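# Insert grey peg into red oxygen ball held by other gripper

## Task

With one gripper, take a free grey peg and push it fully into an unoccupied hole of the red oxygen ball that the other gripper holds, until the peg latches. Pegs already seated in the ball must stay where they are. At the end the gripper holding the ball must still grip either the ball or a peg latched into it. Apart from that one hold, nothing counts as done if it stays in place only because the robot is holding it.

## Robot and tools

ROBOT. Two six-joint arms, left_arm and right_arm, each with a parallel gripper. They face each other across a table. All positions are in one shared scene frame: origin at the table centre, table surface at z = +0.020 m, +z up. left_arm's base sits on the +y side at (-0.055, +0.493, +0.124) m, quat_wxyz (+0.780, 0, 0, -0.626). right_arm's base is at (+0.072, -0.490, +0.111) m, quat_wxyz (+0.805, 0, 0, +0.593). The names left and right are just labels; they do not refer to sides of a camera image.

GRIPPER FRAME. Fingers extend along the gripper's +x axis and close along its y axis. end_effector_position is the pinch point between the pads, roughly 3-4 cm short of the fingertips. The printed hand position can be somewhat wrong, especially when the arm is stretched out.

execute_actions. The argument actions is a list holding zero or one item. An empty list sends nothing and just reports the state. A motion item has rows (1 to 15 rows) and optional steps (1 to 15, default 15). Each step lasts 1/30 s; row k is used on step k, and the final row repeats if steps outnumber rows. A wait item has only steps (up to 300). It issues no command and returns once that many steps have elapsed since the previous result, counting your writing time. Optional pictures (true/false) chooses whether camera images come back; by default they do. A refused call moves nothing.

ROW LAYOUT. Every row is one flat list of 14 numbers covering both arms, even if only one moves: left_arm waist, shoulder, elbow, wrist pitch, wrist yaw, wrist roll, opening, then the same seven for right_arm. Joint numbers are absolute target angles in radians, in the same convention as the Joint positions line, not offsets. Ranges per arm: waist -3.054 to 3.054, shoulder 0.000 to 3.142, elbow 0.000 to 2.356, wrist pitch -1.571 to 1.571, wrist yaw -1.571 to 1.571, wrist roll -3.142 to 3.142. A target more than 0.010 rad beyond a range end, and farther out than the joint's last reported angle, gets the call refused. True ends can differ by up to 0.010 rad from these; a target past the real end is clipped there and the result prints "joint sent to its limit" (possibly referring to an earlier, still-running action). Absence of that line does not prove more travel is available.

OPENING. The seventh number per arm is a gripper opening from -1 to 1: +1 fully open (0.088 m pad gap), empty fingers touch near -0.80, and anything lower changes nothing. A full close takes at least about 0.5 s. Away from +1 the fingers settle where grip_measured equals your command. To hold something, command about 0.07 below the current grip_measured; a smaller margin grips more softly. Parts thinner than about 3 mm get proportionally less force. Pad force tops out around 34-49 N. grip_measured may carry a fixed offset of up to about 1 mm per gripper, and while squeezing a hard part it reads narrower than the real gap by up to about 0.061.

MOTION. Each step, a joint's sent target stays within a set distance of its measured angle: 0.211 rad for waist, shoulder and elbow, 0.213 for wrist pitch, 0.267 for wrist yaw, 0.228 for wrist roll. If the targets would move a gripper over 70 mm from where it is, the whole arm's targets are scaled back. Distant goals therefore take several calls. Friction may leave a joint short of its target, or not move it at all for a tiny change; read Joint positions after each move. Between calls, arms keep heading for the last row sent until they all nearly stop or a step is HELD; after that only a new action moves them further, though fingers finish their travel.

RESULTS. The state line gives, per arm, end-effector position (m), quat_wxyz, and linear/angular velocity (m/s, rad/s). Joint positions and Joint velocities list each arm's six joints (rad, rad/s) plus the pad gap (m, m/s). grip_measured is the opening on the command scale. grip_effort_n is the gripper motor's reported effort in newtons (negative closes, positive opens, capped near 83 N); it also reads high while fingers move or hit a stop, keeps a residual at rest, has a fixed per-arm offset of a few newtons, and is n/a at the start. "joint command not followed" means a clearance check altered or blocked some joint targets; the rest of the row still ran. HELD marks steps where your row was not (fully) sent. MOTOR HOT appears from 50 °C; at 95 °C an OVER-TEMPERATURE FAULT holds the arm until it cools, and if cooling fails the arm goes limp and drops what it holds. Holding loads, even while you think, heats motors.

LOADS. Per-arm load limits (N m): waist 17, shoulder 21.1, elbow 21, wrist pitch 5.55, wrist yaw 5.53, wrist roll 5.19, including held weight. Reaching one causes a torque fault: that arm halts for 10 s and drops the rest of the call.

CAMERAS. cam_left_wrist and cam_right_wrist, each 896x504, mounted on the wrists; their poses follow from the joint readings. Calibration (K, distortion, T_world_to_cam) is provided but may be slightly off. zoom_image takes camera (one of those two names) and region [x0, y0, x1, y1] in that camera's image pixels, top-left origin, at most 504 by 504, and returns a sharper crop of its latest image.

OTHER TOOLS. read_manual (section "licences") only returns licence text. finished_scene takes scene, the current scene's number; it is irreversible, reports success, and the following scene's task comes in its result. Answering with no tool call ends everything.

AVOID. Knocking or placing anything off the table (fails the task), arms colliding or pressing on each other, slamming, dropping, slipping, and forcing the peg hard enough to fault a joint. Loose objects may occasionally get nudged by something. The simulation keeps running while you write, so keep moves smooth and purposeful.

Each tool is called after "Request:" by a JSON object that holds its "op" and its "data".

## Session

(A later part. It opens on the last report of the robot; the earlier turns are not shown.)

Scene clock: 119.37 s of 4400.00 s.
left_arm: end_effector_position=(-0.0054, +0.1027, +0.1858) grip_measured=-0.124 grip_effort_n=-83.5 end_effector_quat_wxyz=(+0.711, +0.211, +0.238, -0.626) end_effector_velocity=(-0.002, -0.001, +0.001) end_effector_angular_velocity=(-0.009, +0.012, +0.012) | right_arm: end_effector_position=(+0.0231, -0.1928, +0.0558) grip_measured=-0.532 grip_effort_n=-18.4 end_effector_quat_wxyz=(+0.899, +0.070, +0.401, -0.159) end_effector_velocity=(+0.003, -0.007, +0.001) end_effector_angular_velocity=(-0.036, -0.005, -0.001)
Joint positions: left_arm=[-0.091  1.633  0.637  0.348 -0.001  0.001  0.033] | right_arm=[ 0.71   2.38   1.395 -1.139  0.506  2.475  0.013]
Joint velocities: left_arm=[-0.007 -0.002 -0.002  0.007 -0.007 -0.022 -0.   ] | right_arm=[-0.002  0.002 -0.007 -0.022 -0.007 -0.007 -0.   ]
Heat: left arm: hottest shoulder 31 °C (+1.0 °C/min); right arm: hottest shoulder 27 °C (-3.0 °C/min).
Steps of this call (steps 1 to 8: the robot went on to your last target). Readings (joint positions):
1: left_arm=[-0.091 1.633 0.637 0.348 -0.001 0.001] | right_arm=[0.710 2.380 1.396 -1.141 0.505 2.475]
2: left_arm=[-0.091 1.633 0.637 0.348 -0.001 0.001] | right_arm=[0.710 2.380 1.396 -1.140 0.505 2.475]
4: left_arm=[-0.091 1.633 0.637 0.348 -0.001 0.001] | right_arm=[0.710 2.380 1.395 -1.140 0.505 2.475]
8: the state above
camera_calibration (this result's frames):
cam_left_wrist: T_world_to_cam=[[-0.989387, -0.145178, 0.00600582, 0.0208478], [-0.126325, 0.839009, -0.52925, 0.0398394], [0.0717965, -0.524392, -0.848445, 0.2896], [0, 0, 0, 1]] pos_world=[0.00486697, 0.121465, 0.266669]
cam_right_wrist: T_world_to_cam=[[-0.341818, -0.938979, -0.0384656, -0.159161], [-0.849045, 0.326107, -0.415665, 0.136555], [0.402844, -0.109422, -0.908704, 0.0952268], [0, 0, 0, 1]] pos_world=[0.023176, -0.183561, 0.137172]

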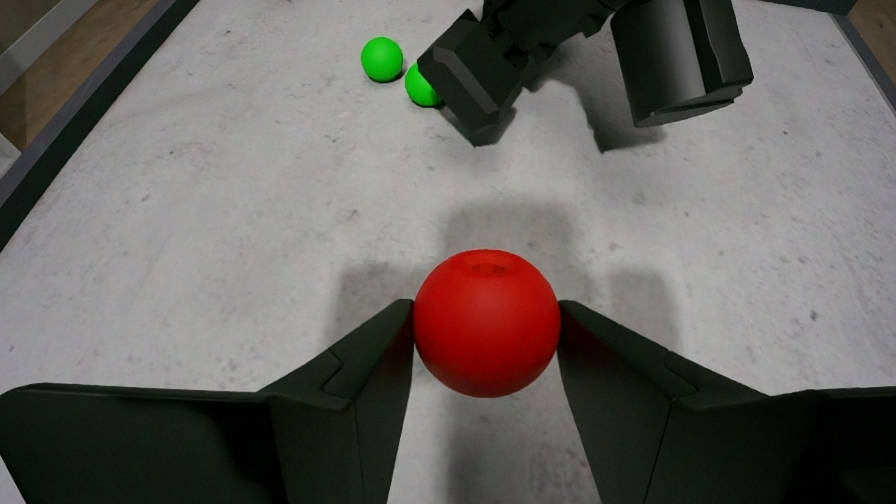

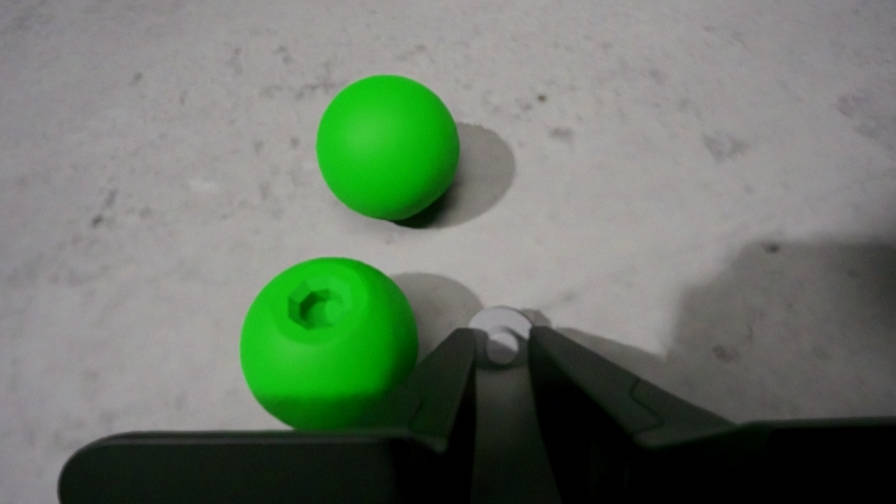

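Request:
{"op": "execute_actions", "data": {"actions": [{"rows": [
[-0.0945,1.633,0.637,0.346,-0.004,0.001,-0.195, 0.7060,2.388,1.385,-1.1352,0.5076,2.472,-0.555],
[-0.0945,1.633,0.637,0.346,-0.004,0.001,-0.195, 0.7060,2.388,1.385,-1.1352,0.5076,2.472,-0.575],
[-0.0945,1.633,0.637,0.346,-0.004,0.001,-0.195, 0.7060,2.388,1.385,-1.1352,0.5076,2.472,-0.595],
[-0.0945,1.633,0.637,0.346,-0.004,0.001,-0.195, 0.7060,2.388,1.385,-1.1352,0.5076,2.472,-0.612],
[-0.0945,1.633,0.637,0.346,-0.004,0.001,-0.195, 0.7060,2.388,1.385,-1.1352,0.5076,2.472,-0.628],
[-0.0945,1.633,0.637,0.346,-0.004,0.001,-0.195, 0.7060,2.388,1.385,-1.1352,0.5076,2.472,-0.644],
[-0.0945,1.633,0.637,0.346,-0.004,0.001,-0.195, 0.7060,2.388,1.385,-1.1352,0.5076,2.472,-0.66],
[-0.0945,1.633,0.637,0.346,-0.004,0.001,-0.195, 0.7060,2.386,1.385,-1.1352,0.5076,2.472,-0.676],
[-0.0945,1.633,0.637,0.346,-0.004,0.001,-0.195, 0.7060,2.384,1.385,-1.1352,0.5076,2.472,-0.692],
[-0.0945,1.633,0.637,0.346,-0.004,0.001,-0.195, 0.7060,2.382,1.385,-1.1352,0.5076,2.472,-0.708],
[-0.0945,1.633,0.637,0.346,-0.004,0.001,-0.195, 0.7060,2.380,1.385,-1.1352,0.5076,2.472,-0.724],
[-0.0945,1.633,0.637,0.346,-0.004,0.001,-0.195, 0.7060,2.378,1.385,-1.1352,0.5076,2.472,-0.74],
[-0.0945,1.633,0.637,0.346,-0.004,0.001,-0.195, 0.7060,2.376,1.385,-1.1352,0.5076,2.472,-0.755],
[-0.0945,1.633,0.637,0.346,-0.004,0.001,-0.195, 0.7060,2.374,1.385,-1.1352,0.5076,2.472,-0.768],
[-0.0945,1.633,0.637,0.346,-0.004,0.001,-0.195, 0.7060,2.373,1.385,-1.1352,0.5076,2.472,-0.775]
], "steps": 15}], "pictures": false}}

Request:
{"op": "execute_actions", "data": {"actions": [{"rows": [
[-0.0945,1.633,0.637,0.346,-0.004,0.001,-0.195, 0.7060,2.3715,1.3848,-1.1352,0.5076,2.472,-0.775],
[-0.0945,1.633,0.637,0.346,-0.004,0.001,-0.195, 0.7060,2.3702,1.3842,-1.1352,0.5076,2.472,-0.775],
[-0.0945,1.633,0.637,0.346,-0.004,0.001,-0.195, 0.7060,2.3678,1.3832,-1.1352,0.5076,2.472,-0.775],
[-0.0945,1.633,0.637,0.346,-0.004,0.001,-0.195, 0.7060,2.3646,1.3818,-1.1352,0.5076,2.472,-0.775],
[-0.0945,1.633,0.637,0.346,-0.004,0.001,-0.195, 0.7060,2.3605,1.3800,-1.1352,0.5076,2.472,-0.775],
[-0.0945,1.633,0.637,0.346,-0.004,0.001,-0.195, 0.7060,2.3555,1.3778,-1.1352,0.5076,2.472,-0.775],
[-0.0945,1.633,0.637,0.346,-0.004,0.001,-0.195, 0.7060,2.3496,1.3752,-1.1352,0.5076,2.472,-0.775],
[-0.0945,1.633,0.637,0.346,-0.004,0.001,-0.195, 0.7060,2.3428,1.3722,-1.1352,0.5076,2.472,-0.775],
[-0.0945,1.633,0.637,0.346,-0.004,0.001,-0.195, 0.7060,2.3352,1.3689,-1.1352,0.5076,2.472,-0.775],
[-0.0945,1.633,0.637,0.346,-0.004,0.001,-0.195, 0.7060,2.3268,1.3652,-1.1352,0.5076,2.472,-0.775],
[-0.0945,1.633,0.637,0.346,-0.004,0.001,-0.195, 0.7058,2.3176,1.3612,-1.1346,0.5072,2.4703,-0.775],
[-0.0945,1.633,0.637,0.346,-0.004,0.001,-0.195, 0.7052,2.3075,1.3568,-1.1329,0.5062,2.4652,-0.775],
[-0.0945,1.633,0.637,0.346,-0.004,0.001,-0.195, 0.7043,2.2968,1.3521,-1.1301,0.5045,2.4568,-0.775],
[-0.0945,1.633,0.637,0.346,-0.004,0.001,-0.195, 0.7030,2.2853,1.3471,-1.1262,0.5020,2.4450,-0.775],
[-0.0945,1.633,0.637,0.346,-0.004,0.001,-0.195, 0.7013,2.2731,1.3418,-1.1212,0.4989,2.4298,-0.775]
], "steps": 15}], "pictures": false}}

Request:
{"op": "execute_actions", "data": {"actions": [{"rows": [
[-0.0945,1.633,0.637,0.346,-0.004,0.001,-0.195, 0.6992,2.2603,1.3362,-1.1151,0.4951,2.4115,-0.775],
[-0.0945,1.633,0.637,0.346,-0.004,0.001,-0.195, 0.6968,2.2469,1.3303,-1.1079,0.4906,2.3898,-0.775],
[-0.0945,1.633,0.637,0.346,-0.004,0.001,-0.195, 0.6940,2.2329,1.3242,-1.0997,0.4855,2.3650,-0.775],
[-0.0945,1.633,0.637,0.346,-0.004,0.001,-0.195, 0.6909,2.2183,1.3178,-1.0904,0.4797,2.3372,-0.775],
[-0.0945,1.633,0.637,0.346,-0.004,0.001,-0.195, 0.6874,2.2033,1.3113,-1.0801,0.4734,2.3063,-0.775],
[-0.0945,1.633,0.637,0.346,-0.004,0.001,-0.195, 0.6836,2.1877,1.3045,-1.0689,0.4664,2.2724,-0.775],
[-0.0945,1.633,0.637,0.346,-0.004,0.001,-0.195, 0.6795,2.1718,1.2975,-1.0567,0.4588,2.2358,-0.775],
[-0.0945,1.633,0.637,0.346,-0.004,0.001,-0.195, 0.6751,2.1554,1.2904,-1.0436,0.4506,2.1963,-0.775],
[-0.0945,1.633,0.637,0.346,-0.004,0.001,-0.195, 0.6704,2.1388,1.2831,-1.0296,0.4420,2.1543,-0.775],
[-0.0945,1.633,0.637,0.346,-0.004,0.001,-0.195, 0.6654,2.1219,1.2757,-1.0148,0.4327,2.1097,-0.775],
[-0.0945,1.6335,0.6376,0.3459,-0.004,0.001,-0.195, 0.6601,2.1047,1.2682,-0.9992,0.4230,2.0627,-0.775],
[-0.0945,1.6349,0.6394,0.3455,-0.004,0.001,-0.195, 0.6546,2.0873,1.2606,-0.9828,0.4129,2.0135,-0.775],
[-0.0945,1.6374,0.6424,0.3450,-0.004,0.001,-0.195, 0.6488,2.0698,1.2529,-0.9657,0.4023,1.9621,-0.775],
[-0.0945,1.6407,0.6465,0.3442,-0.004,0.001,-0.195, 0.6428,2.0522,1.2452,-0.9480,0.3912,1.9087,-0.775],
[-0.0945,1.6451,0.6518,0.3432,-0.004,0.001,-0.195, 0.6366,2.0345,1.2375,-0.9297,0.3798,1.8535,-0.775]
], "steps": 15}], "pictures": false}}

Request:
{"op": "execute_actions", "data": {"actions": [{"rows": [
[-0.0945,1.6503,0.6582,0.3419,-0.004,0.001,-0.195, 0.6302,2.0168,1.2298,-0.9107,0.3681,1.7966,-0.775],
[-0.0945,1.6564,0.6657,0.3405,-0.004,0.001,-0.195, 0.6237,1.9992,1.2221,-0.8913,0.3560,1.7381,-0.775],
[-0.0945,1.6634,0.6743,0.3389,-0.004,0.001,-0.195, 0.6170,1.9817,1.2144,-0.8714,0.3436,1.6783,-0.775],
[-0.0945,1.6712,0.6839,0.3370,-0.004,0.001,-0.195, 0.6101,1.9643,1.2068,-0.8511,0.3310,1.6173,-0.775],
[-0.0945,1.6798,0.6944,0.3350,-0.004,0.001,-0.195, 0.6032,1.9471,1.1993,-0.8305,0.3182,1.5552,-0.775],
[-0.0945,1.6891,0.7059,0.3328,-0.004,0.001,-0.195, 0.5961,1.9302,1.1919,-0.8096,0.3052,1.4922,-0.775],
[-0.0945,1.6992,0.7182,0.3304,-0.004,0.001,-0.195, 0.5890,1.9136,1.1846,-0.7884,0.2920,1.4285,-0.775],
[-0.0945,1.7099,0.7314,0.3279,-0.004,0.001,-0.195, 0.5818,1.8972,1.1775,-0.7671,0.2788,1.3643,-0.775],
[-0.0945,1.7212,0.7452,0.3253,-0.004,0.001,-0.195, 0.5745,1.8813,1.1705,-0.7456,0.2654,1.2997,-0.775],
[-0.0945,1.733,0.7598,0.3225,-0.004,0.001,-0.195, 0.5673,1.8658,1.1638,-0.7241,0.2521,1.2350,-0.775],
[-0.0945,1.7453,0.7749,0.3196,-0.004,0.001,-0.195, 0.5600,1.8507,1.1572,-0.7026,0.2387,1.1703,-0.775],
[-0.0945,1.7581,0.7905,0.3166,-0.004,0.001,-0.195, 0.5527,1.8361,1.1508,-0.6811,0.2253,1.1057,-0.775],
[-0.0945,1.7712,0.8066,0.3135,-0.004,0.001,-0.195, 0.5455,1.8221,1.1447,-0.6598,0.2121,1.0415,-0.775],
[-0.0945,1.7846,0.8231,0.3104,-0.004,0.001,-0.195, 0.5384,1.8087,1.1388,-0.6386,0.1989,0.9778,-0.775],
[-0.0945,1.7983,0.8399,0.3072,-0.004,0.001,-0.195, 0.5313,1.7959,1.1332,-0.6177,0.1859,0.9148,-0.775]
], "steps": 15}], "pictures": false}}

Request:
{"op": "execute_actions", "data": {"actions": [{"rows": [
[-0.0945,1.8121,0.8568,0.3039,-0.004,0.001,-0.195, 0.5244,1.7837,1.1279,-0.5971,0.1731,0.8527,-0.775],
[-0.0945,1.8260,0.8739,0.3006,-0.004,0.001,-0.195, 0.5175,1.7722,1.1229,-0.5768,0.1605,0.7917,-0.775],
[-0.0945,1.8400,0.8911,0.2974,-0.004,0.001,-0.195, 0.5108,1.7615,1.1182,-0.5569,0.1481,0.7319,-0.775],
[-0.0945,1.8539,0.9082,0.2941,-0.004,0.001,-0.195, 0.5043,1.7514,1.1138,-0.5375,0.1360,0.6734,-0.775],
[-0.0945,1.8677,0.9251,0.2908,-0.004,0.001,-0.195, 0.4979,1.7422,1.1098,-0.5186,0.1243,0.6165,-0.775],
[-0.0945,1.8814,0.9419,0.2876,-0.004,0.001,-0.195, 0.4917,1.7338,1.1061,-0.5002,0.1129,0.5613,-0.775],
[-0.0945,1.8948,0.9584,0.2845,-0.004,0.001,-0.195, 0.4857,1.7262,1.1028,-0.4825,0.1018,0.5079,-0.775],
[-0.0945,1.9079,0.9745,0.2814,-0.004,0.001,-0.195, 0.4799,1.7194,1.0998,-0.4654,0.0912,0.4565,-0.775],
[-0.0945,1.9207,0.9901,0.2784,-0.004,0.001,-0.195, 0.4744,1.7135,1.0972,-0.4490,0.0811,0.4073,-0.775],
[-0.0945,1.933,1.0053,0.2755,-0.004,0.001,-0.195, 0.4691,1.7085,1.0950,-0.4334,0.0714,0.3603,-0.775],
[-0.0945,1.9448,1.0198,0.2727,-0.004,0.001,-0.195, 0.4641,1.7044,1.0932,-0.4186,0.0621,0.3157,-0.775],
[-0.0945,1.9561,1.0336,0.2701,-0.004,0.001,-0.195, 0.4594,1.7012,1.0918,-0.4046,0.0535,0.2737,-0.775],
[-0.0945,1.9668,1.0468,0.2676,-0.004,0.001,-0.195, 0.4550,1.6988,1.0908,-0.3915,0.0453,0.2342,-0.775],
[-0.0945,1.9769,1.0591,0.2652,-0.004,0.001,-0.195, 0.4509,1.6975,1.0902,-0.3793,0.0377,0.1976,-0.775],
[-0.0945,1.9862,1.0706,0.2630,-0.004,0.001,-0.195, 0.4471,1.697,1.090,-0.3681,0.0307,0.1637,-0.775]
], "steps": 15}], "pictures": false}}

Request:
{"op": "execute_actions", "data": {"actions": [{"rows": [
[-0.0945,1.9948,1.0811,0.2610,-0.004,0.001,-0.195, 0.4436,1.697,1.090,-0.3578,0.0244,0.1328,-0.775],
[-0.0945,2.0026,1.0907,0.2591,-0.004,0.001,-0.195, 0.4405,1.697,1.090,-0.3485,0.0186,0.1050,-0.775],
[-0.0945,2.0096,1.0993,0.2575,-0.004,0.001,-0.195, 0.4377,1.697,1.090,-0.3403,0.0135,0.0802,-0.775],
[-0.0945,2.0157,1.1068,0.2561,-0.004,0.001,-0.195, 0.4353,1.697,1.090,-0.3331,0.0090,0.0585,-0.775],
[-0.0945,2.0209,1.1132,0.2548,-0.004,0.001,-0.195, 0.4332,1.697,1.090,-0.3270,0.0052,0.0402,-0.775],
[-0.0945,2.0253,1.1185,0.2538,-0.004,0.001,-0.195, 0.4315,1.697,1.090,-0.3220,0.0021,0.0250,-0.775],
[-0.0945,2.0286,1.1226,0.2530,-0.004,0.001,-0.195, 0.4302,1.697,1.090,-0.3181,-0.0004,0.0132,-0.775],
[-0.0945,2.0311,1.1256,0.2525,-0.004,0.001,-0.195, 0.4293,1.697,1.090,-0.3153,-0.0021,0.0048,-0.775],
[-0.0945,2.0325,1.1274,0.2521,-0.004,0.001,-0.195, 0.4287,1.697,1.090,-0.3136,-0.0031,-0.0003,-0.775],
[-0.0945,2.033,1.128,0.252,-0.004,0.001,-0.195, 0.4285,1.697,1.090,-0.313,-0.0035,-0.002,-0.775]
], "steps": 15}], "pictures": false}}

Request:
{"op": "execute_actions", "data": {"actions": [{"steps": 6}]}}

Request:
{"op": "zoom_image", "data": {"camera": "cam_left_wrist", "region": [410, 140, 570, 300]}}

Request:
{"op": "zoom_image", "data": {"camera": "cam_right_wrist", "region": [420, 210, 588, 378]}}

Scene clock: 178.70 s of 4400.00 s.
left_arm: end_effector_position=(-0.0054, +0.1027, +0.1858) grip_measured=-0.124 grip_effort_n=-83.5 end_effector_quat_wxyz=(+0.711, +0.211, +0.238, -0.626) end_effector_velocity=(-0.002, +0.001, -0.001) end_effector_angular_velocity=(+0.007, +0.002, +0.003) | right_arm: end_effector_position=(+0.0232, -0.1926, +0.0555) grip_measured=-0.710 grip_effort_n=-83.5 end_effector_quat_wxyz=(+0.899, +0.071, +0.402, -0.159) end_effector_velocity=(+0.002, -0.004, +0.002) end_effector_angular_velocity=(-0.018, -0.005, -0.012)
Joint positions: left_arm=[-0.091  1.633  0.637  0.348 -0.001  0.001  0.033] | right_arm=[ 0.71   2.38   1.394 -1.137  0.506  2.474  0.004]
Joint velocities: left_arm=[-0.007 -0.002 -0.002 -0.007 -0.007 -0.007 -0.   ] | right_arm=[-0.002 -0.002 -0.002 -0.022 -0.007  0.007 -0.   ]
Heat: left arm: hottest shoulder 31 °C (+0.0 °C/min); right arm: hottest shoulder 30 °C (+3.0 °C/min).
Steps of this call (steps 1 to 15: the robot went on to your last target; steps 16 to 90: nothing new was sent; then 55.83 s passed at rest; steps 91 to 105: all 15 steps of this action). Readings (joint positions):
91: left_arm=[-0.091 1.633 0.637 0.348 -0.001 0.001] | right_arm=[0.710 2.380 1.395 -1.139 0.506 2.475]
92: left_arm=[-0.091 1.633 0.637 0.348 -0.001 0.001] | right_arm=[0.710 2.380 1.395 -1.137 0.506 2.474]
94: left_arm=[-0.091 1.633 0.637 0.348 -0.001 0.001] | right_arm=[0.710 2.380 1.395 -1.137 0.506 2.474]
98: left_arm=[-0.091 1.633 0.637 0.348 -0.001 0.001] | right_arm=[0.710 2.380 1.394 -1.137 0.506 2.474]
105: the state above

Scene clock: 179.20 s of 4400.00 s.
left_arm: end_effector_position=(-0.0054, +0.1027, +0.1858) grip_measured=-0.124 grip_effort_n=-83.5 end_effector_quat_wxyz=(+0.711, +0.211, +0.238, -0.626) end_effector_velocity=(+0.000, -0.000, +0.001) end_effector_angular_velocity=(-0.009, +0.012, +0.017) | right_arm: end_effector_position=(+0.0233, -0.1919, +0.0711) grip_measured=-0.710 grip_effort_n=-83.5 end_effector_quat_wxyz=(+0.895, +0.079, +0.414, -0.148) end_effector_velocity=(+0.003, +0.014, +0.068) end_effector_angular_velocity=(+0.081, +0.153, +0.184)
Joint positions: left_arm=[-0.091  1.633  0.637  0.348 -0.001  0.001  0.033] | right_arm=[ 0.708  2.311  1.362 -1.131  0.506  2.455  0.004]
Joint velocities: left_arm=[-0.002 -0.002 -0.002  0.007 -0.007 -0.022 -0.   ] | right_arm=[-0.027 -0.325 -0.139  0.081  0.007 -0.271 -0.   ]
Heat: left arm: hottest shoulder 31 °C (+0.0 °C/min); right arm: hottest shoulder 30 °C (+3.0 °C/min).
Steps of this call (steps 1 to 15: all 15 steps of this action). Readings (joint positions):
1: left_arm=[-0.091 1.633 0.637 0.348 -0.001 0.001] | right_arm=[0.710 2.380 1.394 -1.137 0.506 2.474]
2: left_arm=[-0.091 1.633 0.637 0.348 -0.001 0.001] | right_arm=[0.710 2.380 1.394 -1.137 0.506 2.474]
4: left_arm=[-0.091 1.633 0.637 0.348 -0.001 0.001] | right_arm=[0.710 2.379 1.394 -1.137 0.506 2.474]
8: left_arm=[-0.091 1.633 0.637 0.348 -0.001 0.001] | right_arm=[0.710 2.368 1.386 -1.137 0.506 2.474]
15: the state above

Scene clock: 179.70 s of 4400.00 s.
left_arm: end_effector_position=(-0.0054, +0.1027, +0.1857) grip_measured=-0.124 grip_effort_n=-83.5 end_effector_quat_wxyz=(+0.711, +0.211, +0.239, -0.626) end_effector_velocity=(+0.000, -0.000, +0.001) end_effector_angular_velocity=(+0.017, +0.004, +0.008) | right_arm: end_effector_position=(+0.0189, -0.1722, +0.1049) grip_measured=-0.710 grip_effort_n=-83.5 end_effector_quat_wxyz=(+0.849, -0.015, +0.527, -0.021) end_effector_velocity=(-0.011, +0.064, +0.076) end_effector_angular_velocity=(-0.035, +0.637, +1.102)
Joint positions: left_arm=[-0.091  1.633  0.637  0.347 -0.001  0.001  0.033] | right_arm=[ 0.655  2.087  1.267 -0.972  0.409  1.979  0.004]
Joint velocities: left_arm=[-0.002 -0.002  0.017 -0.037 -0.007 -0.007 -0.   ] | right_arm=[-0.173 -0.52  -0.227  0.491 -0.315 -1.502 -0.   ]
Heat: left arm: hottest shoulder 31 °C (+0.0 °C/min); right arm: hottest shoulder 31 °C (+4.0 °C/min).
Steps of this call (steps 1 to 15: all 15 steps of this action). Readings (joint positions):
1: left_arm=[-0.091 1.633 0.637 0.348 -0.001 0.001] | right_arm=[0.707 2.299 1.358 -1.127 0.505 2.443]
2: left_arm=[-0.091 1.633 0.637 0.348 -0.001 0.001] | right_arm=[0.705 2.287 1.352 -1.122 0.501 2.429]
4: left_arm=[-0.091 1.633 0.637 0.348 -0.001 0.001] | right_arm=[0.701 2.262 1.342 -1.109 0.494 2.391]
8: left_arm=[-0.091 1.633 0.637 0.348 -0.001 0.001] | right_arm=[0.689 2.204 1.317 -1.072 0.471 2.279]
15: the state above

Scene clock: 180.20 s of 4400.00 s.
left_arm: end_effector_position=(-0.0007, +0.0655, +0.1883) grip_measured=-0.124 grip_effort_n=-83.5 end_effector_quat_wxyz=(+0.712, +0.211, +0.238, -0.627) end_effector_velocity=(+0.012, -0.113, -0.001) end_effector_angular_velocity=(+0.001, +0.010, -0.004) | right_arm: end_effector_position=(+0.0135, -0.1270, +0.1527) grip_measured=-0.710 grip_effort_n=-83.5 end_effector_quat_wxyz=(+0.740, -0.179, +0.567, +0.315) end_effector_velocity=(-0.005, +0.094, +0.112) end_effector_angular_velocity=(+0.424, +0.111, +1.666)
Joint positions: left_arm=[-0.091  1.754  0.791  0.317 -0.001  0.001  0.033] | right_arm=[ 0.552  1.839  1.161 -0.671  0.221  1.073  0.004]
Joint velocities: left_arm=[-0.002  0.379  0.471 -0.095  0.007 -0.007 -0.   ] | right_arm=[-0.217 -0.422 -0.178  0.608 -0.418 -1.883 -0.   ]
Heat: left arm: hottest shoulder 31 °C (+0.0 °C/min); right arm: hottest shoulder 31 °C (+4.1 °C/min).
Steps of this call (steps 1 to 15: all 15 steps of this action). Readings (joint positions):
1: left_arm=[-0.091 1.634 0.639 0.346 -0.001 0.001] | right_arm=[0.648 2.070 1.259 -0.955 0.398 1.927]
2: left_arm=[-0.091 1.636 0.642 0.344 -0.001 0.001] | right_arm=[0.642 2.052 1.252 -0.937 0.387 1.873]
4: left_arm=[-0.091 1.646 0.654 0.343 -0.001 0.001] | right_arm=[0.630 2.017 1.237 -0.899 0.364 1.761]
8: left_arm=[-0.091 1.676 0.693 0.336 -0.001 0.001] | right_arm=[0.602 1.948 1.207 -0.819 0.314 1.519]
15: the state above

Scene clock: 180.70 s of 4400.00 s.
left_arm: end_effector_position=(+0.0064, +0.0095, +0.1835) grip_measured=-0.124 grip_effort_n=-83.5 end_effector_quat_wxyz=(+0.712, +0.210, +0.237, -0.627) end_effector_velocity=(+0.008, -0.084, -0.019) end_effector_angular_velocity=(+0.019, +0.025, +0.005) | right_arm: end_effector_position=(+0.0150, -0.0837, +0.2027) grip_measured=-0.710 grip_effort_n=-83.5 end_effector_quat_wxyz=(+0.631, -0.294, +0.385, +0.607) end_effector_velocity=(+0.009, +0.063, +0.059) end_effector_angular_velocity=(+0.412, -0.369, +0.989)
Joint positions: left_arm=[-0.091  1.947  1.029  0.272 -0.001  0.001  0.033] | right_arm=[ 0.461  1.71   1.108 -0.401  0.054  0.263  0.004]
Joint velocities: left_arm=[-0.002  0.31   0.383 -0.095  0.007 -0.022 -0.   ] | right_arm=[-0.134 -0.071 -0.032  0.374 -0.242 -1.179 -0.   ]
Heat: left arm: hottest shoulder 31 °C (+0.0 °C/min); right arm: hottest shoulder 31 °C (+4.0 °C/min).
Steps of this call (steps 1 to 15: all 15 steps of this action). Readings (joint positions):
1: left_arm=[-0.091 1.767 0.807 0.314 -0.001 0.001] | right_arm=[0.545 1.825 1.156 -0.650 0.208 1.010]
2: left_arm=[-0.091 1.781 0.823 0.311 -0.001 0.001] | right_arm=[0.538 1.812 1.150 -0.629 0.196 0.947]
4: left_arm=[-0.091 1.808 0.857 0.304 -0.001 0.001] | right_arm=[0.524 1.787 1.140 -0.588 0.170 0.824]
8: left_arm=[-0.091 1.862 0.925 0.292 -0.001 0.001] | right_arm=[0.499 1.747 1.123 -0.511 0.123 0.593]
15: the state above

Scene clock: 181.20 s of 4400.00 s.
left_arm: end_effector_position=(+0.0089, -0.0099, +0.1790) grip_measured=-0.124 grip_effort_n=-83.5 end_effector_quat_wxyz=(+0.712, +0.210, +0.238, -0.627) end_effector_velocity=(-0.000, -0.000, -0.003) end_effector_angular_velocity=(+0.017, +0.004, +0.008) | right_arm: end_effector_position=(+0.0170, -0.0687, +0.2137) grip_measured=-0.710 grip_effort_n=-83.5 end_effector_quat_wxyz=(+0.592, -0.332, +0.293, +0.673) end_effector_velocity=(-0.000, +0.001, +0.001) end_effector_angular_velocity=(+0.012, -0.033, +0.054)
Joint positions: left_arm=[-0.091  2.018  1.116  0.255 -0.001  0.001  0.033] | right_arm=[ 0.432  1.706  1.105 -0.315  0.001  0.004  0.004]
Joint velocities: left_arm=[-0.002  0.007  0.012 -0.022 -0.007 -0.007 -0.   ] | right_arm=[-0.002 -0.002 -0.002  0.007 -0.007 -0.066 -0.   ]
Heat: left arm: hottest shoulder 31 °C (+0.0 °C/min); right arm: hottest shoulder 31 °C (+4.1 °C/min).
Steps of this call (steps 1 to 15: all 15 steps of this action). Readings (joint positions):
1: left_arm=[-0.091 1.957 1.042 0.269 -0.001 0.001] | right_arm=[0.457 1.708 1.107 -0.389 0.047 0.225]
2: left_arm=[-0.091 1.966 1.053 0.267 -0.001 0.001] | right_arm=[0.453 1.707 1.107 -0.377 0.040 0.191]
4: left_arm=[-0.091 1.983 1.074 0.263 -0.001 0.001] | right_arm=[0.446 1.706 1.106 -0.357 0.027 0.130]
8: left_arm=[-0.091 2.006 1.103 0.257 -0.001 0.001] | right_arm=[0.436 1.706 1.105 -0.329 0.009 0.045]
15: the state above

Scene clock: 181.40 s of 4400.00 s.
left_arm: end_effector_position=(+0.0089, -0.0101, +0.1792) grip_measured=-0.124 grip_effort_n=-83.5 end_effector_quat_wxyz=(+0.712, +0.210, +0.238, -0.627) end_effector_velocity=(-0.001, +0.004, -0.006) end_effector_angular_velocity=(+0.026, +0.005, +0.008) | right_arm: end_effector_position=(+0.0168, -0.0686, +0.2139) grip_measured=-0.710 grip_effort_n=-83.5 end_effector_quat_wxyz=(+0.592, -0.332, +0.292, +0.674) end_effector_velocity=(+0.000, -0.002, -0.001) end_effector_angular_velocity=(-0.007, +0.000, +0.008)
Joint positions: left_arm=[-0.091  2.018  1.118  0.254 -0.001  0.001  0.033] | right_arm=[ 0.432  1.706  1.105 -0.314  0.     0.001  0.004]
Joint velocities: left_arm=[-0.002  0.002 -0.002 -0.022 -0.007 -0.007 -0.   ] | right_arm=[-0.002 -0.002 -0.002 -0.007 -0.007 -0.007 -0.   ]
Heat: left arm: hottest shoulder 31 °C (+0.0 °C/min); right arm: hottest shoulder 31 °C (+4.0 °C/min).
Steps of this call (steps 1 to 6: the robot went on to your last target). Readings (joint positions):
1: left_arm=[-0.091 2.018 1.117 0.254 -0.001 0.001] | right_arm=[0.432 1.706 1.105 -0.315 0.001 0.003]
2: left_arm=[-0.091 2.018 1.117 0.254 -0.001 0.001] | right_arm=[0.432 1.706 1.105 -0.315 0.000 0.002]
4: left_arm=[-0.091 2.018 1.117 0.254 -0.001 0.001] | right_arm=[0.432 1.706 1.105 -0.314 0.000 0.001]
6: the state above
camera_calibration (this result's frames):
cam_left_wrist: T_world_to_cam=[[-0.989389, -0.145164, 0.00605016, 0.0186767], [-0.126172, 0.837806, -0.53119, 0.133112], [0.072041, -0.526317, -0.847231, 0.223563], [0, 0, 0, 1]] pos_world=[0.0191679, 0.00885429, 0.260005]
cam_right_wrist: T_world_to_cam=[[0.99111, 0.126816, -0.0402413, 0.0124861], [0.105296, -0.932526, -0.345409, 0.0389804], [-0.0813295, 0.338101, -0.937589, 0.29999], [0, 0, 0, 1]] pos_world=[0.00791849, -0.0666604, 0.295234]

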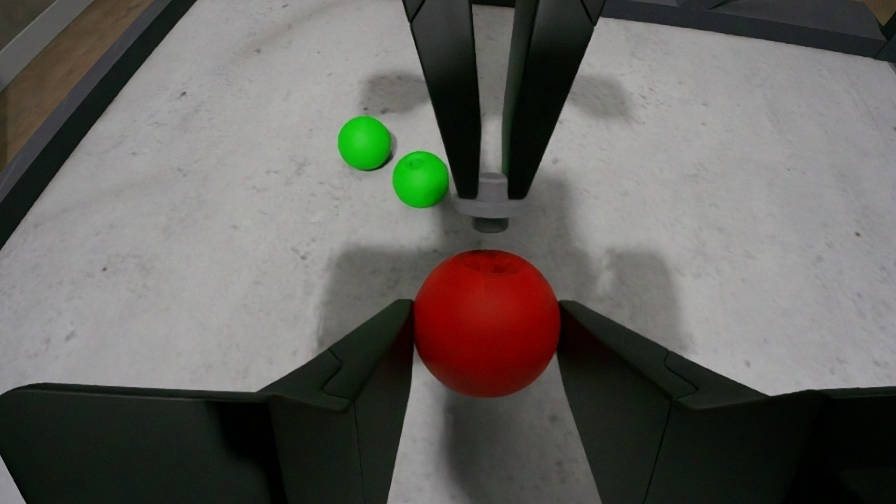

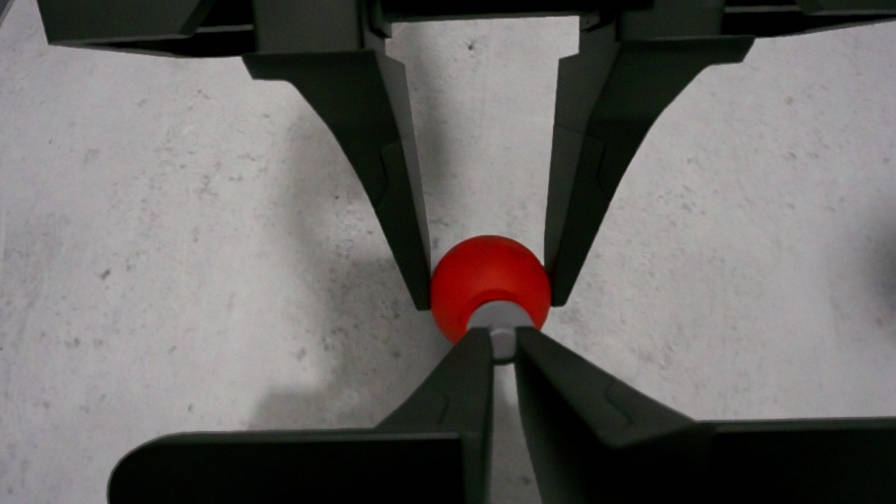

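Region (410, 140, 570, 300) of cam_left_wrist's 896x504 image, scaled by 3.150, with more detail than that image has.

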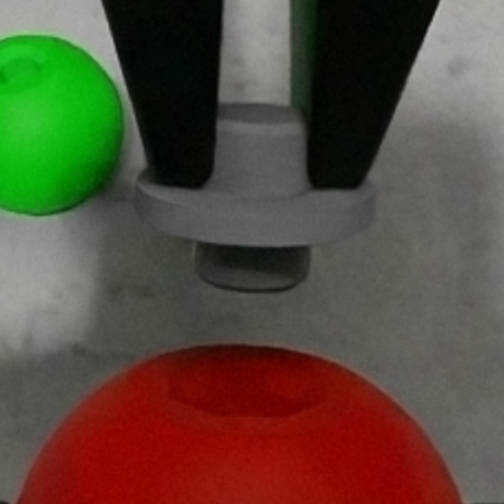

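Region (420, 210, 588, 378) of cam_right_wrist's 896x504 image, scaled by 3.000, with more detail than that image has.

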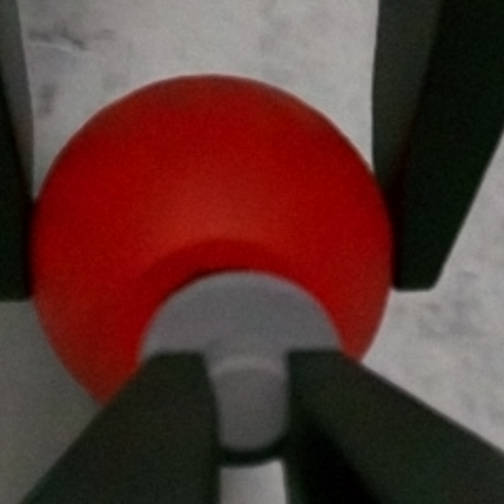

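Request:
{"op": "execute_actions", "data": {"actions": [{"rows": [
[-0.0945,2.029,1.128,0.2525,-0.004,0.001,-0.195, 0.4303,1.702,1.0915,-0.313,-0.0035,-0.002,-0.775],
[-0.0945,2.025,1.128,0.253,-0.004,0.001,-0.195, 0.4321,1.708,1.093,-0.313,-0.0035,-0.002,-0.775],
[-0.0945,2.021,1.128,0.2535,-0.004,0.001,-0.195, 0.4339,1.714,1.0945,-0.313,-0.0035,-0.002,-0.775],
[-0.0945,2.017,1.128,0.254,-0.004,0.001,-0.195, 0.4352,1.7185,1.096,-0.313,-0.0035,-0.002,-0.775],
[-0.0945,2.014,1.128,0.2545,-0.004,0.001,-0.195, 0.4358,1.7188,1.096,-0.313,-0.0035,-0.002,-0.775],
[-0.0945,2.012,1.128,0.2545,-0.004,0.001,-0.195, 0.436,1.7197,1.096,-0.313,-0.0035,-0.002,-0.775],
[-0.0945,2.012,1.128,0.2545,-0.004,0.001,-0.195, 0.436,1.7212,1.096,-0.313,-0.0035,-0.002,-0.775],
[-0.0945,2.012,1.128,0.2545,-0.004,0.001,-0.195, 0.436,1.7232,1.096,-0.313,-0.0035,-0.002,-0.775],
[-0.0945,2.012,1.128,0.2545,-0.004,0.001,-0.195, 0.436,1.7256,1.096,-0.313,-0.0035,-0.002,-0.775],
[-0.0945,2.012,1.128,0.2545,-0.004,0.001,-0.195, 0.436,1.7284,1.096,-0.3127,-0.0035,-0.002,-0.775],
[-0.0945,2.012,1.128,0.2545,-0.004,0.001,-0.195, 0.436,1.7314,1.096,-0.3113,-0.0035,-0.002,-0.775],
[-0.0945,2.012,1.128,0.2545,-0.004,0.001,-0.195, 0.436,1.7345,1.096,-0.3080,-0.0035,-0.002,-0.775],
[-0.0945,2.012,1.128,0.2545,-0.004,0.001,-0.195, 0.436,1.7376,1.096,-0.3045,-0.0035,-0.002,-0.775],
[-0.0945,2.012,1.128,0.2545,-0.004,0.001,-0.195, 0.436,1.7406,1.096,-0.3011,-0.0035,-0.002,-0.775],
[-0.0945,2.012,1.128,0.2545,-0.004,0.001,-0.195, 0.436,1.7434,1.096,-0.2980,-0.0035,-0.002,-0.775]
], "steps": 15}], "pictures": false}}

Request:
{"op": "execute_actions", "data": {"actions": [{"rows": [
[-0.0945,2.012,1.128,0.2545,-0.004,0.001,-0.195, 0.436,1.7458,1.096,-0.2953,-0.0035,-0.002,-0.775],
[-0.0945,2.012,1.128,0.2545,-0.004,0.001,-0.195, 0.436,1.7478,1.096,-0.2930,-0.0035,-0.002,-0.775],
[-0.0945,2.012,1.128,0.2545,-0.004,0.001,-0.195, 0.436,1.7493,1.096,-0.2914,-0.0035,-0.002,-0.775],
[-0.0945,2.012,1.128,0.2545,-0.004,0.001,-0.195, 0.436,1.7502,1.096,-0.2903,-0.0035,-0.002,-0.775],
[-0.0945,2.012,1.128,0.2545,-0.004,0.001,-0.195, 0.436,1.7505,1.096,-0.290,-0.0035,-0.002,-0.775]
], "steps": 13}]}}

Request:
{"op": "zoom_image", "data": {"camera": "cam_left_wrist", "region": [425, 166, 555, 296]}}

Request:
{"op": "zoom_image", "data": {"camera": "cam_right_wrist", "region": [420, 210, 588, 378]}}

Scene clock: 210.63 s of 4400.00 s.
left_arm: end_effector_position=(+0.0089, -0.0101, +0.1790) grip_measured=-0.124 grip_effort_n=-83.5 end_effector_quat_wxyz=(+0.712, +0.210, +0.238, -0.627) end_effector_velocity=(+0.002, +0.002, -0.001) end_effector_angular_velocity=(+0.010, -0.018, +0.011) | right_arm: end_effector_position=(+0.0166, -0.0672, +0.2079) grip_measured=-0.710 grip_effort_n=-83.5 end_effector_quat_wxyz=(+0.590, -0.335, +0.294, +0.673) end_effector_velocity=(-0.002, +0.013, -0.029) end_effector_angular_velocity=(-0.017, -0.001, +0.008)
Joint positions: left_arm=[-0.091  2.018  1.118  0.254 -0.001  0.001  0.033] | right_arm=[ 0.432  1.723  1.105 -0.306 -0.     0.     0.004]
Joint velocities: left_arm=[-0.002 -0.002 -0.002 -0.007 -0.022  0.007  0.   ] | right_arm=[-0.002  0.095 -0.002  0.081 -0.007 -0.007 -0.   ]
Heat: left arm: hottest shoulder 34 °C (+3.0 °C/min); right arm: hottest shoulder 32 °C (+3.0 °C/min).
Steps of this call (steps 1 to 15: the robot went on to your last target; steps 16 to 90: nothing new was sent; then 25.73 s passed at rest; steps 91 to 105: all 15 steps of this action). Readings (joint positions):
91: left_arm=[-0.091 2.018 1.118 0.254 -0.001 0.001] | right_arm=[0.432 1.706 1.105 -0.314 -0.000 0.000]
92: left_arm=[-0.091 2.018 1.118 0.254 -0.001 0.001] | right_arm=[0.432 1.706 1.105 -0.314 -0.000 0.000]
94: left_arm=[-0.091 2.018 1.118 0.254 -0.001 0.001] | right_arm=[0.432 1.706 1.105 -0.314 -0.000 0.000]
98: left_arm=[-0.091 2.018 1.118 0.254 -0.001 0.001] | right_arm=[0.432 1.707 1.105 -0.314 -0.000 0.000]
105: the state above

Scene clock: 211.07 s of 4400.00 s.
left_arm: end_effector_position=(+0.0089, -0.0101, +0.1790) grip_measured=-0.124 grip_effort_n=-83.5 end_effector_quat_wxyz=(+0.712, +0.210, +0.238, -0.627) end_effector_velocity=(-0.005, -0.001, +0.002) end_effector_angular_velocity=(-0.009, +0.009, -0.009) | right_arm: end_effector_position=(+0.0161, -0.0648, +0.2040) grip_measured=-0.710 grip_effort_n=-83.5 end_effector_quat_wxyz=(+0.590, -0.335, +0.294, +0.673) end_effector_velocity=(+0.005, -0.005, -0.003) end_effector_angular_velocity=(-0.020, -0.013, -0.006)
Joint positions: left_arm=[-0.091  2.018  1.118  0.254 -0.001  0.001  0.033] | right_arm=[ 0.433  1.738  1.105 -0.291 -0.     0.     0.004]
Joint velocities: left_arm=[-0.007 -0.002 -0.002  0.007  0.007 -0.007  0.   ] | right_arm=[-0.007 -0.007 -0.007 -0.022  0.007 -0.007 -0.   ]
Heat: left arm: hottest shoulder 34 °C (+3.0 °C/min); right arm: hottest shoulder 32 °C (+3.0 °C/min).
Steps of this call (steps 1 to 13: all 13 steps of this action). Readings (joint positions):
1: left_arm=[-0.091 2.018 1.118 0.254 -0.001 0.001] | right_arm=[0.432 1.726 1.105 -0.303 -0.000 0.000]
2: left_arm=[-0.091 2.018 1.118 0.254 -0.001 0.001] | right_arm=[0.433 1.729 1.105 -0.300 -0.000 0.000]
4: left_arm=[-0.091 2.018 1.118 0.254 -0.001 0.001] | right_arm=[0.433 1.734 1.105 -0.296 -0.000 0.000]
8: left_arm=[-0.091 2.018 1.118 0.254 -0.001 0.001] | right_arm=[0.433 1.737 1.105 -0.292 -0.000 0.000]
13: the state above
camera_calibration (this result's frames):
cam_left_wrist: T_world_to_cam=[[-0.989389, -0.145167, 0.00604277, 0.0186795], [-0.126198, 0.838006, -0.530867, 0.132942], [0.0720002, -0.525996, -0.847434, 0.223455], [0, 0, 0, 1]] pos_world=[0.0191694, 0.00884189, 0.259825]
cam_right_wrist: T_world_to_cam=[[0.991036, 0.127373, -0.0402849, 0.0123695], [0.106517, -0.935401, -0.337162, 0.0372564], [-0.080628, 0.329849, -0.940584, 0.289503], [0, 0, 0, 1]] pos_world=[0.00711498, -0.0622183, 0.285362]

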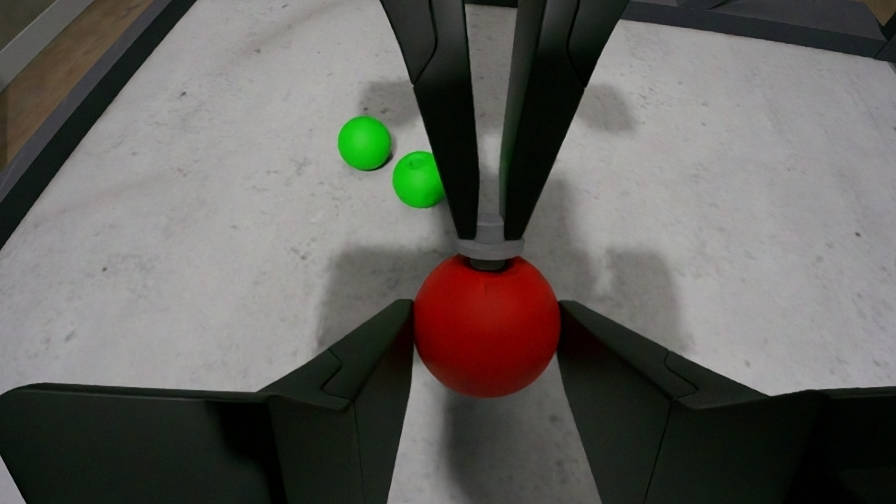

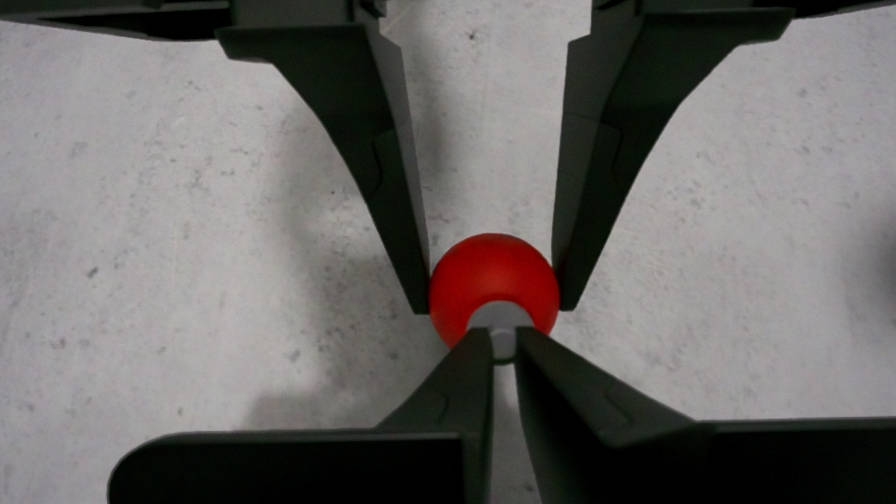

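Region (425, 166, 555, 296) of cam_left_wrist's 896x504 image, scaled by 3.877, with more detail than that image has.

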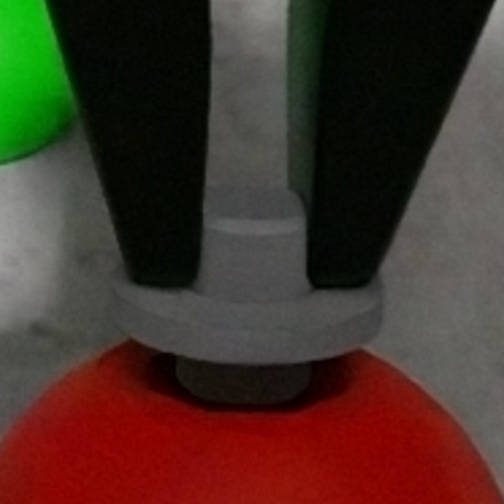

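Region (420, 210, 588, 378) of cam_right_wrist's 896x504 image, scaled by 3.000, with more detail than that image has.

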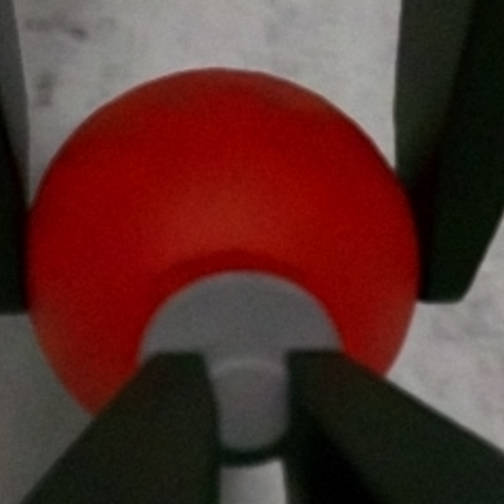

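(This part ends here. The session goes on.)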